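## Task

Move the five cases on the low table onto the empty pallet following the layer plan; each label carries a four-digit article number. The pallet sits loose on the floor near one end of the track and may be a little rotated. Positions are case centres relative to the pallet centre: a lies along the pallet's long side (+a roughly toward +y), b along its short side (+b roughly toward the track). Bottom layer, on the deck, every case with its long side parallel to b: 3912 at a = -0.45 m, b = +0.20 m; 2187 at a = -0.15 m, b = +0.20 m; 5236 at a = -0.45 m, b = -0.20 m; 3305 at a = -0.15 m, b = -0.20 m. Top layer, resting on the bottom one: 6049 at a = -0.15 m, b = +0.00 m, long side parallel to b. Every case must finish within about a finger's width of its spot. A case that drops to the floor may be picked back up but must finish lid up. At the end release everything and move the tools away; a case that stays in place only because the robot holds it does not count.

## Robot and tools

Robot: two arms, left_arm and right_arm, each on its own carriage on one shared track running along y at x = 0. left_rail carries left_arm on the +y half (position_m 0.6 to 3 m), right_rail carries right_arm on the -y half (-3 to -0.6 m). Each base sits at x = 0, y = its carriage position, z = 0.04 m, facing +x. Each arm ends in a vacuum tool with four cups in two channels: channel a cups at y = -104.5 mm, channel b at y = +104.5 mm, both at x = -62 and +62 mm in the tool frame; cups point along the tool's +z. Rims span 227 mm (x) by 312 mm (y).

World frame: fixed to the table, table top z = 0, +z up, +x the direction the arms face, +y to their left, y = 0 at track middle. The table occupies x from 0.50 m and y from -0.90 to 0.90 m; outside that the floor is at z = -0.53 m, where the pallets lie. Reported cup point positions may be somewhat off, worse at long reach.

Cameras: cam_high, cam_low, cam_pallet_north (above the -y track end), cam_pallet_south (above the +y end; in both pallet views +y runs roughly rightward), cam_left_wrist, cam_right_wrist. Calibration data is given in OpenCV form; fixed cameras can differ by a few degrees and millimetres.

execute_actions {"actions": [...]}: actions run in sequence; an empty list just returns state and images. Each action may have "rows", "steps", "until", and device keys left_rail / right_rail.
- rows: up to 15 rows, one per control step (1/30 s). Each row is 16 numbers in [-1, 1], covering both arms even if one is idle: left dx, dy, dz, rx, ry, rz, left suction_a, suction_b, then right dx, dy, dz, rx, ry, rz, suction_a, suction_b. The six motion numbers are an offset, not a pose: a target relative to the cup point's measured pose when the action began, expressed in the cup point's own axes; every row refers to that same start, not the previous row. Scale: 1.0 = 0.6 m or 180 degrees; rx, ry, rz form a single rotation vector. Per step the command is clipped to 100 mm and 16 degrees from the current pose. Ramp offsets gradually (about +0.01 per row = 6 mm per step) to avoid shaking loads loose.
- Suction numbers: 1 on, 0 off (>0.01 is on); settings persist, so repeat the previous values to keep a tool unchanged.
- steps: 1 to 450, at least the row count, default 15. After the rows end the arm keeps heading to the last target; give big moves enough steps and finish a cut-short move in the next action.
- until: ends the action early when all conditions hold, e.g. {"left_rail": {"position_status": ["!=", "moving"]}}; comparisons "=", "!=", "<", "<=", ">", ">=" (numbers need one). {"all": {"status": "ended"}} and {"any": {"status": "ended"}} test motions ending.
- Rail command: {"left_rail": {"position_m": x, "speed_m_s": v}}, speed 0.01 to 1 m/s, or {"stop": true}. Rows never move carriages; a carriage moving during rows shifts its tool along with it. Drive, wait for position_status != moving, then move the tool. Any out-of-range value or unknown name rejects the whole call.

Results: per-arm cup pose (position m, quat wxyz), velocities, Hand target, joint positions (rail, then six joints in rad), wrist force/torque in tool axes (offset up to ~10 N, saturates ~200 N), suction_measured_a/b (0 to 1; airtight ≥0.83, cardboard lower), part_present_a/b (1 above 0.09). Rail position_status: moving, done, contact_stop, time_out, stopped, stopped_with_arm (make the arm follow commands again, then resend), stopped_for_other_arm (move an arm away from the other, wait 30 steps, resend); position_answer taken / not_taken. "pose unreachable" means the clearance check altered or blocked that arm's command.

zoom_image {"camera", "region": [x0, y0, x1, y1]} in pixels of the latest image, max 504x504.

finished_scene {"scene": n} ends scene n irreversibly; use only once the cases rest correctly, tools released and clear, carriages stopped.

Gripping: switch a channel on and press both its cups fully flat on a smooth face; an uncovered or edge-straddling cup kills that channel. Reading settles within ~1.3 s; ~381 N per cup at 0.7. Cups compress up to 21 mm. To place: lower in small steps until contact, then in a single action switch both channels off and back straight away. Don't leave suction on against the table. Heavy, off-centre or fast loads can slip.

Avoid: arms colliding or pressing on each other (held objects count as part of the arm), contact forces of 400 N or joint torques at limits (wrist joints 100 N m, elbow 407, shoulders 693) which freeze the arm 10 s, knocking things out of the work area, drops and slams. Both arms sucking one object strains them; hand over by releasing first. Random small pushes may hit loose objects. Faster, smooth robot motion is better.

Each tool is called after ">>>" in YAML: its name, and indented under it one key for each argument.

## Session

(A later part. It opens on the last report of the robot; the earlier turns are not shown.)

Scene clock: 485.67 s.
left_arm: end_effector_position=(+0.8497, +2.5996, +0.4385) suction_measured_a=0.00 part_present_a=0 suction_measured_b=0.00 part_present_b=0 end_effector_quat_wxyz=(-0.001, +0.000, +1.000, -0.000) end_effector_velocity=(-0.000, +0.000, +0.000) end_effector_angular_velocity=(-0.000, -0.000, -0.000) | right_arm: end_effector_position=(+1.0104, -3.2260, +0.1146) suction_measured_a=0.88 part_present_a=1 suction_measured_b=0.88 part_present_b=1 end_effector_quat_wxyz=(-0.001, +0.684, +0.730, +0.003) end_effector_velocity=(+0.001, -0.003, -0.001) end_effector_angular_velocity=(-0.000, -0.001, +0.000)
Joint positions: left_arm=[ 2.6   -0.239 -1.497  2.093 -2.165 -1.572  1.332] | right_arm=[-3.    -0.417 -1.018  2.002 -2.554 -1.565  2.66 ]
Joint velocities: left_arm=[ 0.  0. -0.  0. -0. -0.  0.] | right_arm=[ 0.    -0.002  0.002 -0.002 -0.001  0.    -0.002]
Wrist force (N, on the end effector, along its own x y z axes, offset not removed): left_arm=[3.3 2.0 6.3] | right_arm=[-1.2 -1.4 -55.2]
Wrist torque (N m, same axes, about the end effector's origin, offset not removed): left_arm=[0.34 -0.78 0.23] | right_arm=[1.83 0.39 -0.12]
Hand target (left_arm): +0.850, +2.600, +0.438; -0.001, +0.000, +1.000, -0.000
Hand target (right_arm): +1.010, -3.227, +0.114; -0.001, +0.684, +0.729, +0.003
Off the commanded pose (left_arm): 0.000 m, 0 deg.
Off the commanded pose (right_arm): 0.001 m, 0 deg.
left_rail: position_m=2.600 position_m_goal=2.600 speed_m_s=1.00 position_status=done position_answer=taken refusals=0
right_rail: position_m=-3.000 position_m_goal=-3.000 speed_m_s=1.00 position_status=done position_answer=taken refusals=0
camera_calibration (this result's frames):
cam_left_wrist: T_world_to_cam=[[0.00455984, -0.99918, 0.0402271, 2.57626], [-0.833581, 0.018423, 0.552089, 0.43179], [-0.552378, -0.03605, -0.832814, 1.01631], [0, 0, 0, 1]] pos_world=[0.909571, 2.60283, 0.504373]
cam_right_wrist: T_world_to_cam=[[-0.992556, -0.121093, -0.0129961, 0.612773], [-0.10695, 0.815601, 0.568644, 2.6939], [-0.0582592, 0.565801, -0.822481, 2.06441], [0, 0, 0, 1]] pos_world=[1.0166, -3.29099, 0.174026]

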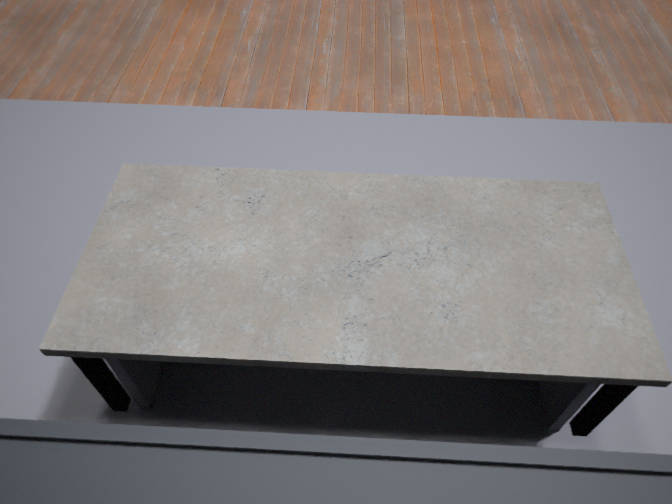

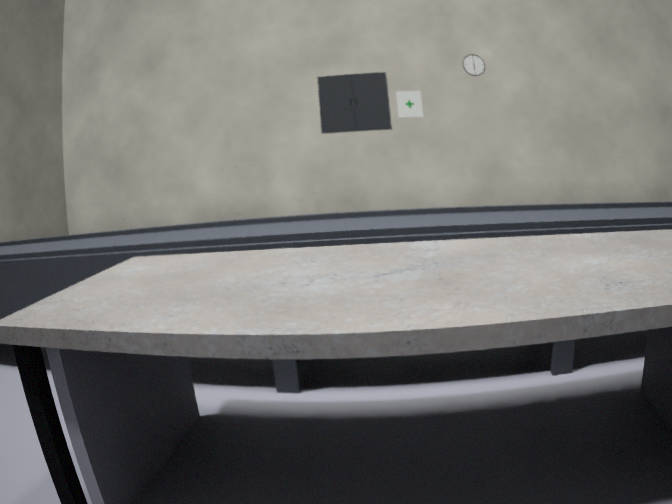

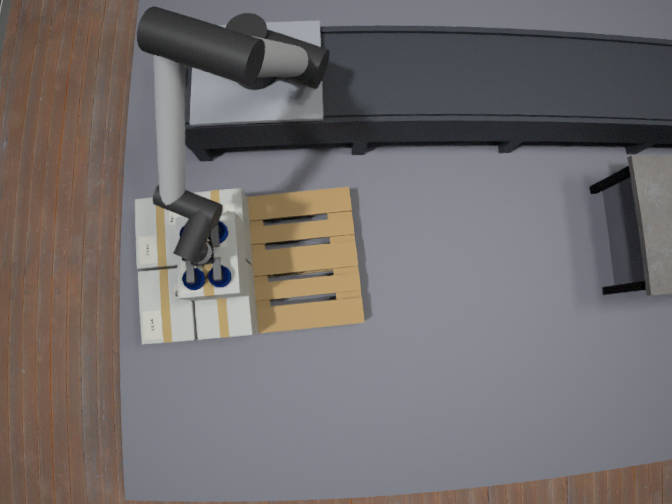

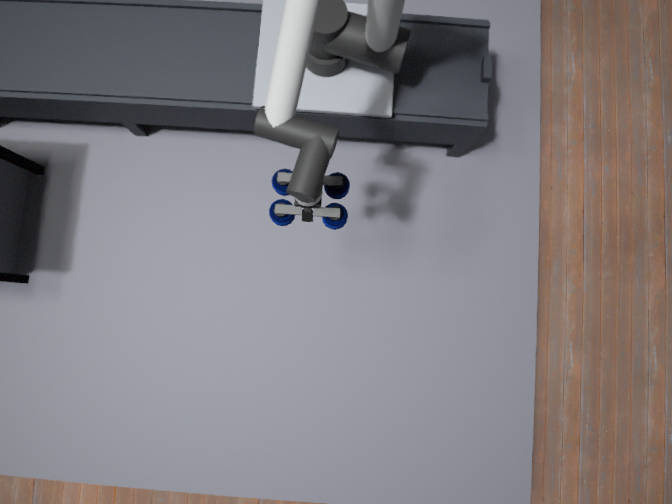

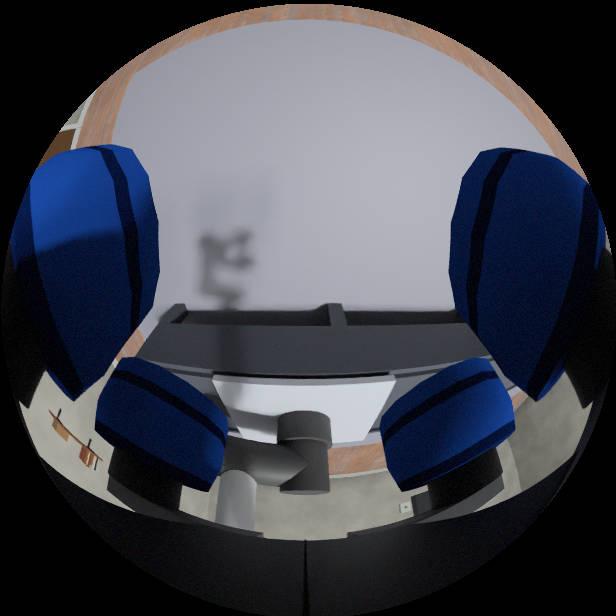

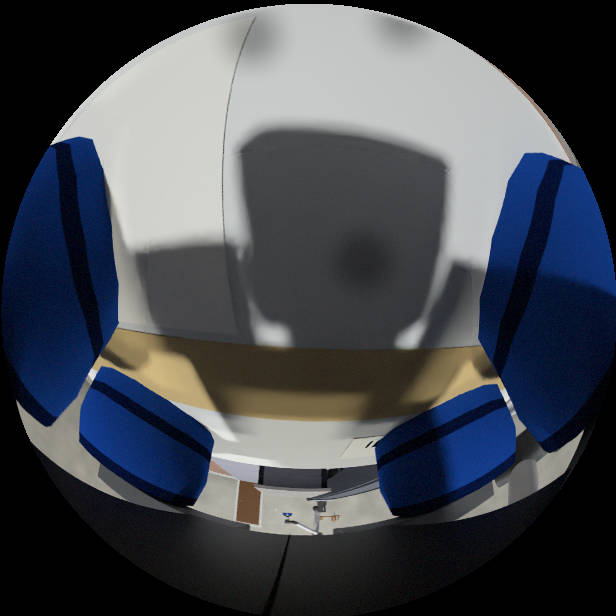

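>>> execute_actions:
  actions:
    - {"rows":[[0,0,0,0,0,0,0,0,-0.002,0,0.007,0,-0.0005,0,1,1],[0,0,0,0,0,0,0,0,-0.004,0,0.017,0.0005,-0.001,0,1,1],[0,0,0,0,0,0,0,0,-0.007,-0.001,0.028,0.001,-0.0015,0,1,1],[0,0,0,0,0,0,0,0,-0.009,-0.001,0.039,0.001,-0.0015,0,1,1],[0,0,0,0,0,0,0,0,-0.01,-0.001,0.048,0.001,-0.0015,0,1,1]],"steps":14}

>>> zoom_image:
  camera: "cam_pallet_north"
  region: [130, 180, 330, 350]

Scene clock: 496.50 s.
left_arm: end_effector_position=(+0.8497, +2.5996, +0.4385) suction_measured_a=0.00 part_present_a=0 suction_measured_b=0.00 part_present_b=0 end_effector_quat_wxyz=(-0.001, +0.000, +1.000, -0.000) end_effector_velocity=(-0.000, +0.000, +0.000) end_effector_angular_velocity=(-0.000, -0.000, +0.000) | right_arm: end_effector_position=(+1.0103, -3.2317, +0.0864) suction_measured_a=0.88 part_present_a=1 suction_measured_b=0.88 part_present_b=1 end_effector_quat_wxyz=(-0.001, +0.684, +0.730, -0.000) end_effector_velocity=(+0.001, -0.001, -0.007) end_effector_angular_velocity=(-0.001, -0.000, +0.000)
Joint positions: left_arm=[ 2.6   -0.239 -1.497  2.093 -2.165 -1.572  1.332] | right_arm=[-3.    -0.421 -0.986  2.005 -2.588 -1.57   2.656]
Joint velocities: left_arm=[ 0.  0. -0.  0. -0. -0. -0.] | right_arm=[ 0.    -0.001  0.008  0.    -0.009 -0.001 -0.001]
Wrist force (N, on the end effector, along its own x y z axes, offset not removed): left_arm=[5.9 4.6 -0.2] | right_arm=[-6.4 1.2 -52.3]
Wrist torque (N m, same axes, about the end effector's origin, offset not removed): left_arm=[0.74 -1.33 0.14] | right_arm=[2.24 1.04 -0.10]
Hand target (left_arm): +0.850, +2.600, +0.438; -0.001, +0.000, +1.000, -0.000
Hand target (right_arm): +1.010, -3.232, +0.086; -0.001, +0.684, +0.730, -0.000
Off the commanded pose (left_arm): 0.000 m, 0 deg.
Off the commanded pose (right_arm): 0.001 m, 0 deg.
left_rail: position_m=2.600 position_m_goal=2.600 speed_m_s=1.00 position_status=done position_answer=taken refusals=0
right_rail: position_m=-3.000 position_m_goal=-3.000 speed_m_s=1.00 position_status=done position_answer=taken refusals=0
camera_calibration (this result's frames):
cam_left_wrist: T_world_to_cam=[[0.00455976, -0.99918, 0.0402271, 2.57626], [-0.833581, 0.0184231, 0.552089, 0.43179], [-0.552378, -0.0360499, -0.832814, 1.01631], [0, 0, 0, 1]] pos_world=[0.909571, 2.60283, 0.504373]
cam_right_wrist: T_world_to_cam=[[-0.992588, -0.121146, -0.00961748, 0.611164], [-0.105352, 0.818326, 0.565016, 2.72209], [-0.0605794, 0.561842, -0.825024, 2.03424], [0, 0, 0, 1]] pos_world=[1.01665, -3.29644, 0.146149]

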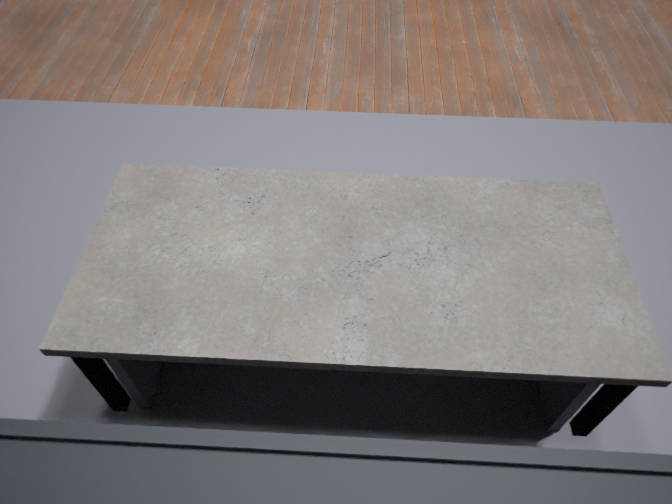

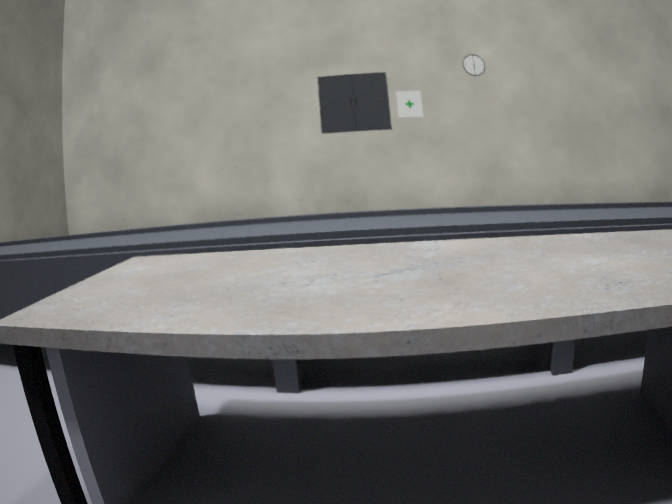

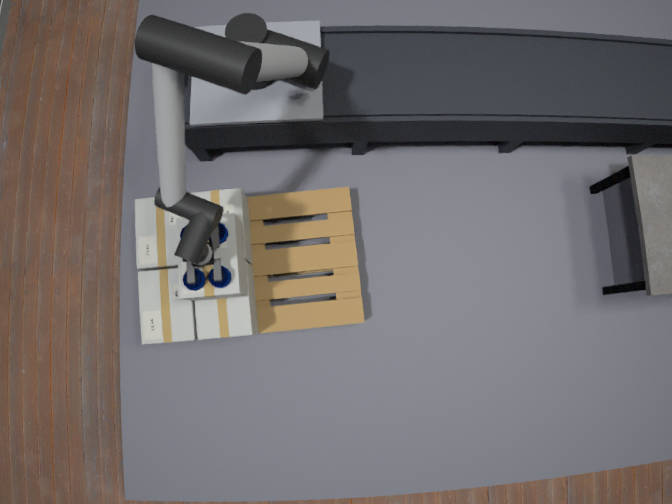

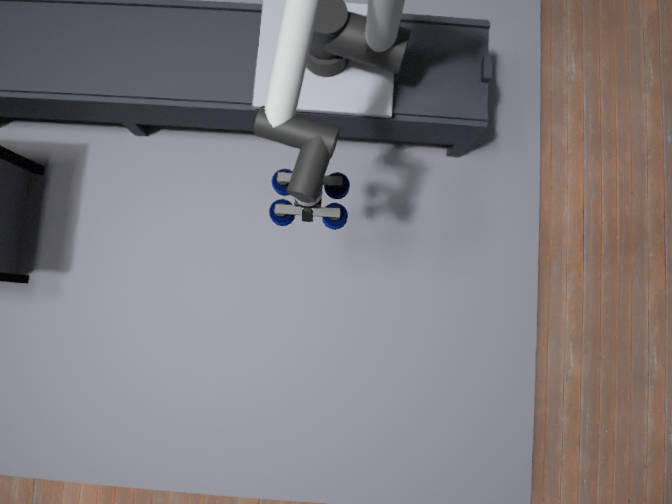

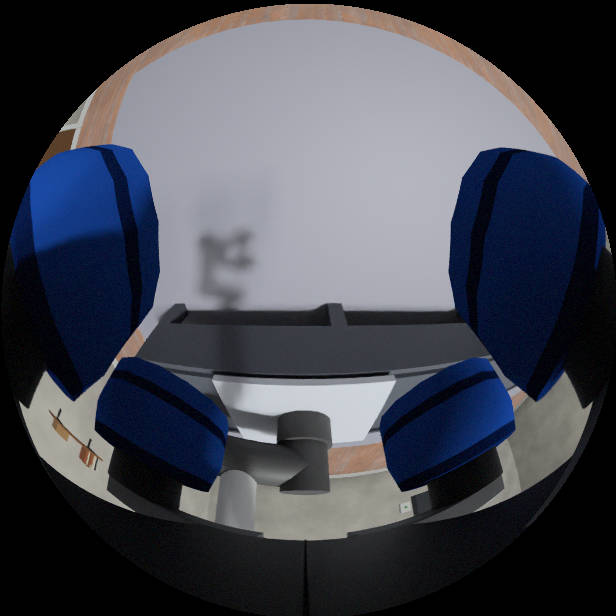

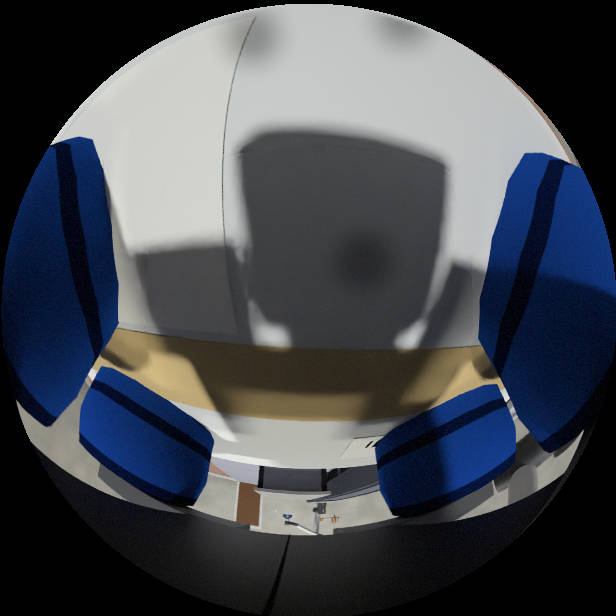

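Region (130, 180, 330, 350) of cam_pallet_north's 672x504 image, scaled by 2.520, with more detail than that image has; it fills the top 428 rows of this view, and the rest is white.

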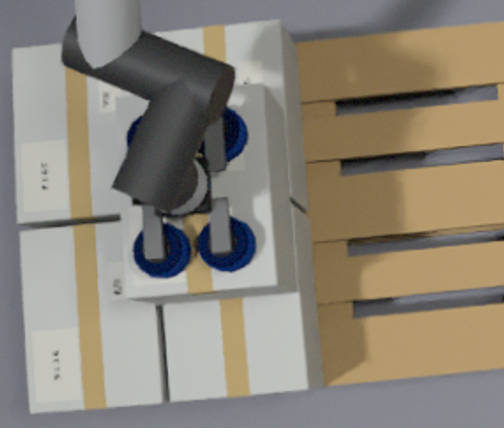

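>>> execute_actions:
  actions:
    - {"rows":[[0,0,0,0,0,0,0,0,0,0,0.003,0,0,0,1,1],[0,0,0,0,0,0,0,0,0,0,0.006,0,0,0,1,1],[0,0,0,0,0,0,0,0,0,0,0.009,0,0,0,1,1],[0,0,0,0,0,0,0,0,0,0,0.011,0,0,0,1,1]],"steps":11}
    - {"rows":[[0,0,0,0,0,0,0,0,0,0,-0.006,0,0,0,0,0],[0,0,0,0,0,0,0,0,0,0,-0.014,0,0,0,0,0],[0,0,0,0,0,0,0,0,0,0,-0.025,0,0,0,0,0],[0,0,0,0,0,0,0,0,0,0,-0.04,0,0,0,0,0],[0,0,0,0,0,0,0,0,0,0,-0.055,0,0,0,0,0],[0,0,0,0,0,0,0,0,0,0,-0.07,0,0,0,0,0]],"steps":12}
    - {"rows":[[0,0,0,0,0,0,0,0,0.02,0,-0.03,0,0,0,0,0],[0,0,0,0,0,0,0,0,0.06,0,-0.07,0,0,0,0,0],[0,0,0,0,0,0,0,0,0.12,0,-0.12,0,0,0,0,0],[0,0,0,0,0,0,0,0,0.7,-0.2,-0.4,0,0,0,0,0]],"steps":32}

>>> zoom_image:
  camera: "cam_pallet_north"
  region: [110, 170, 390, 360]

Scene clock: 508.60 s.
left_arm: end_effector_position=(+0.8497, +2.5996, +0.4385) suction_measured_a=0.00 part_present_a=0 suction_measured_b=0.00 part_present_b=0 end_effector_quat_wxyz=(-0.001, +0.000, +1.000, -0.000) end_effector_velocity=(-0.000, +0.000, +0.000) end_effector_angular_velocity=(-0.000, -0.000, +0.000) | right_arm: end_effector_position=(+0.8643, -2.8242, +0.3567) suction_measured_a=0.00 part_present_a=0 suction_measured_b=0.00 part_present_b=0 end_effector_quat_wxyz=(-0.000, +0.684, +0.730, -0.000) end_effector_velocity=(-0.011, +0.036, +0.023) end_effector_angular_velocity=(-0.004, +0.007, -0.006)
Joint positions: left_arm=[ 2.6   -0.239 -1.497  2.093 -2.165 -1.572  1.332] | right_arm=[-3.    -0.029 -1.394  2.113 -2.289 -1.571  3.047]
Joint velocities: left_arm=[ 0.  0. -0.  0. -0.  0. -0.] | right_arm=[ 0.     0.043 -0.022 -0.015  0.043 -0.004  0.049]
Wrist force (N, on the end effector, along its own x y z axes, offset not removed): left_arm=[-1.0 -0.6 2.3] | right_arm=[0.7 -2.9 1.9]
Wrist torque (N m, same axes, about the end effector's origin, offset not removed): left_arm=[0.04 -0.14 0.15] | right_arm=[-0.18 0.49 -0.09]
Hand target (left_arm): +0.850, +2.600, +0.438; -0.001, +0.000, +1.000, -0.000
Hand target (right_arm): +0.863, -2.821, +0.359; -0.000, +0.684, +0.730, -0.001
Off the commanded pose (left_arm): 0.000 m, 0 deg.
Off the commanded pose (right_arm): 0.005 m, 0 deg.
left_rail: position_m=2.600 position_m_goal=2.600 speed_m_s=1.00 position_status=done position_answer=taken refusals=0
right_rail: position_m=-3.000 position_m_goal=-3.000 speed_m_s=1.00 position_status=done position_answer=taken refusals=0
camera_calibration (this result's frames):
cam_left_wrist: T_world_to_cam=[[0.00455994, -0.99918, 0.040227, 2.57626], [-0.833581, 0.0184229, 0.552089, 0.431791], [-0.552378, -0.0360499, -0.832814, 1.01631], [0, 0, 0, 1]] pos_world=[0.909571, 2.60283, 0.504373]
cam_right_wrist: T_world_to_cam=[[-0.992517, -0.121692, -0.0100688, 0.516779], [-0.106135, 0.818973, 0.563931, 2.22346], [-0.0603797, 0.56078, -0.82576, 2.01649], [0, 0, 0, 1]] pos_world=[0.870653, -2.88887, 0.416462]

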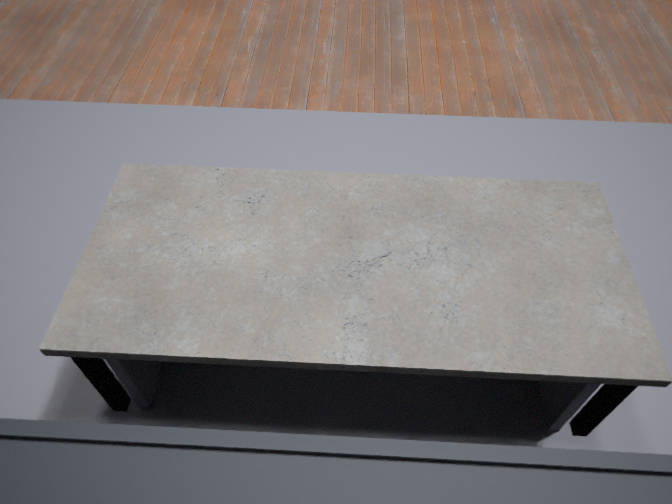

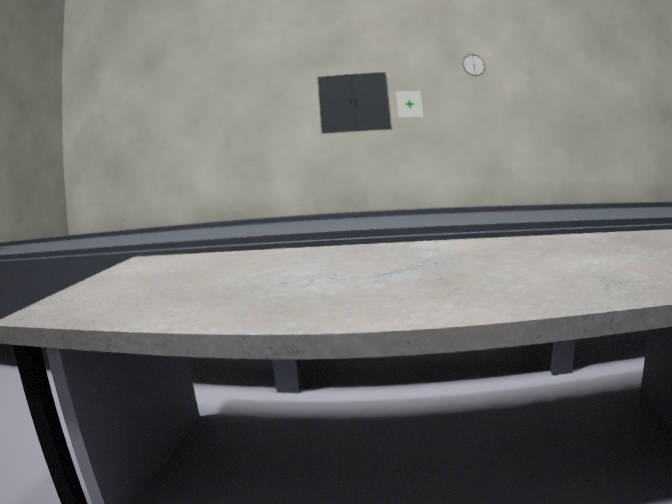

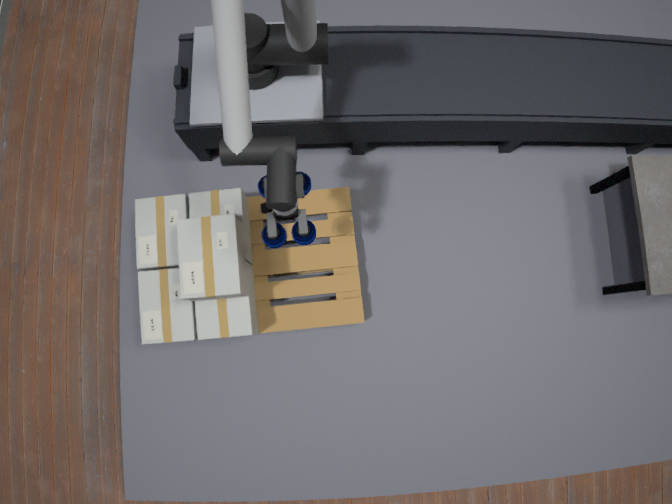

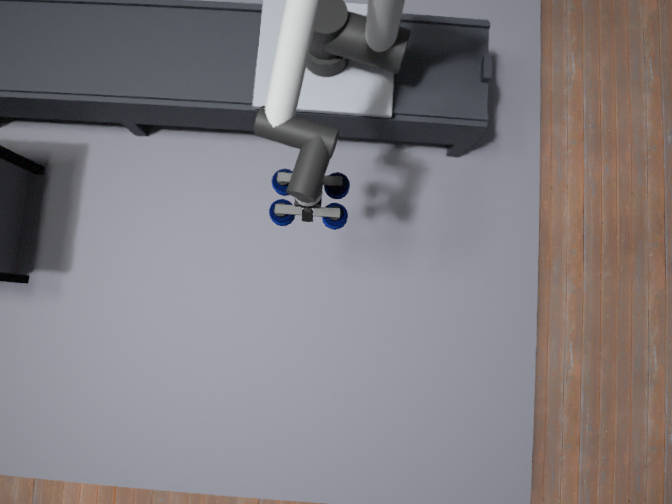

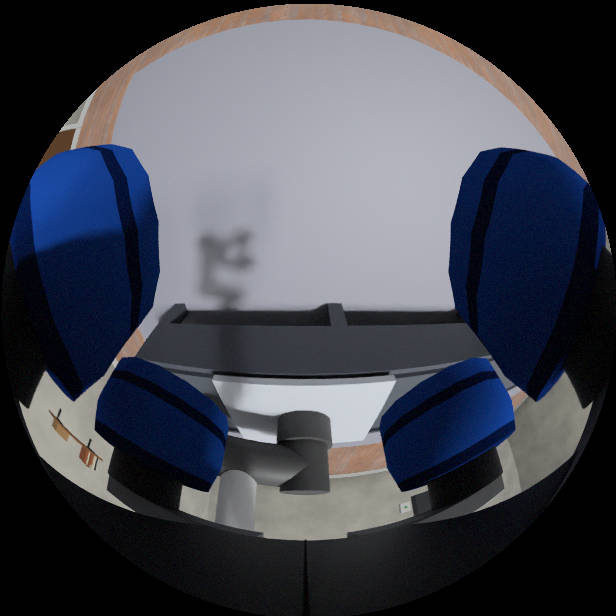

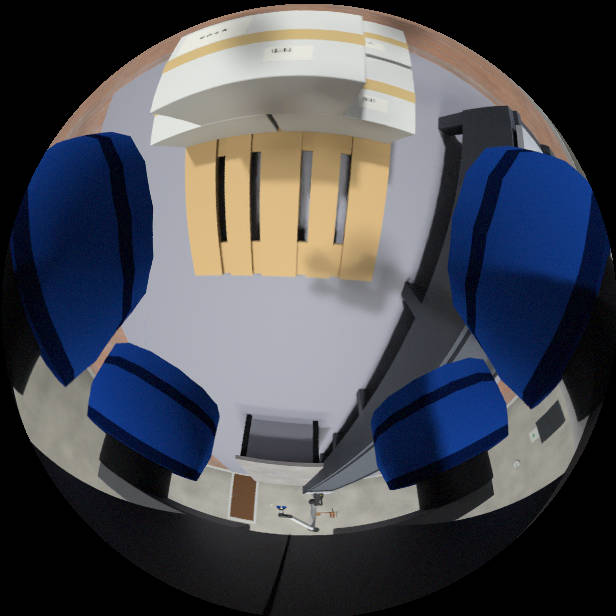

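Region (110, 170, 390, 360) of cam_pallet_north's 672x504 image, scaled by 1.800, with more detail than that image has; it fills the top 342 rows of this view, and the rest is white.

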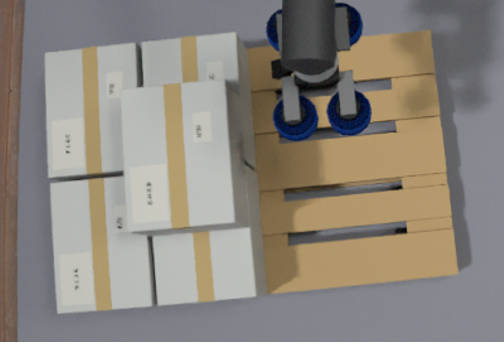

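>>> finished_scene:
  scene: 1

The scene is finished: the task was done.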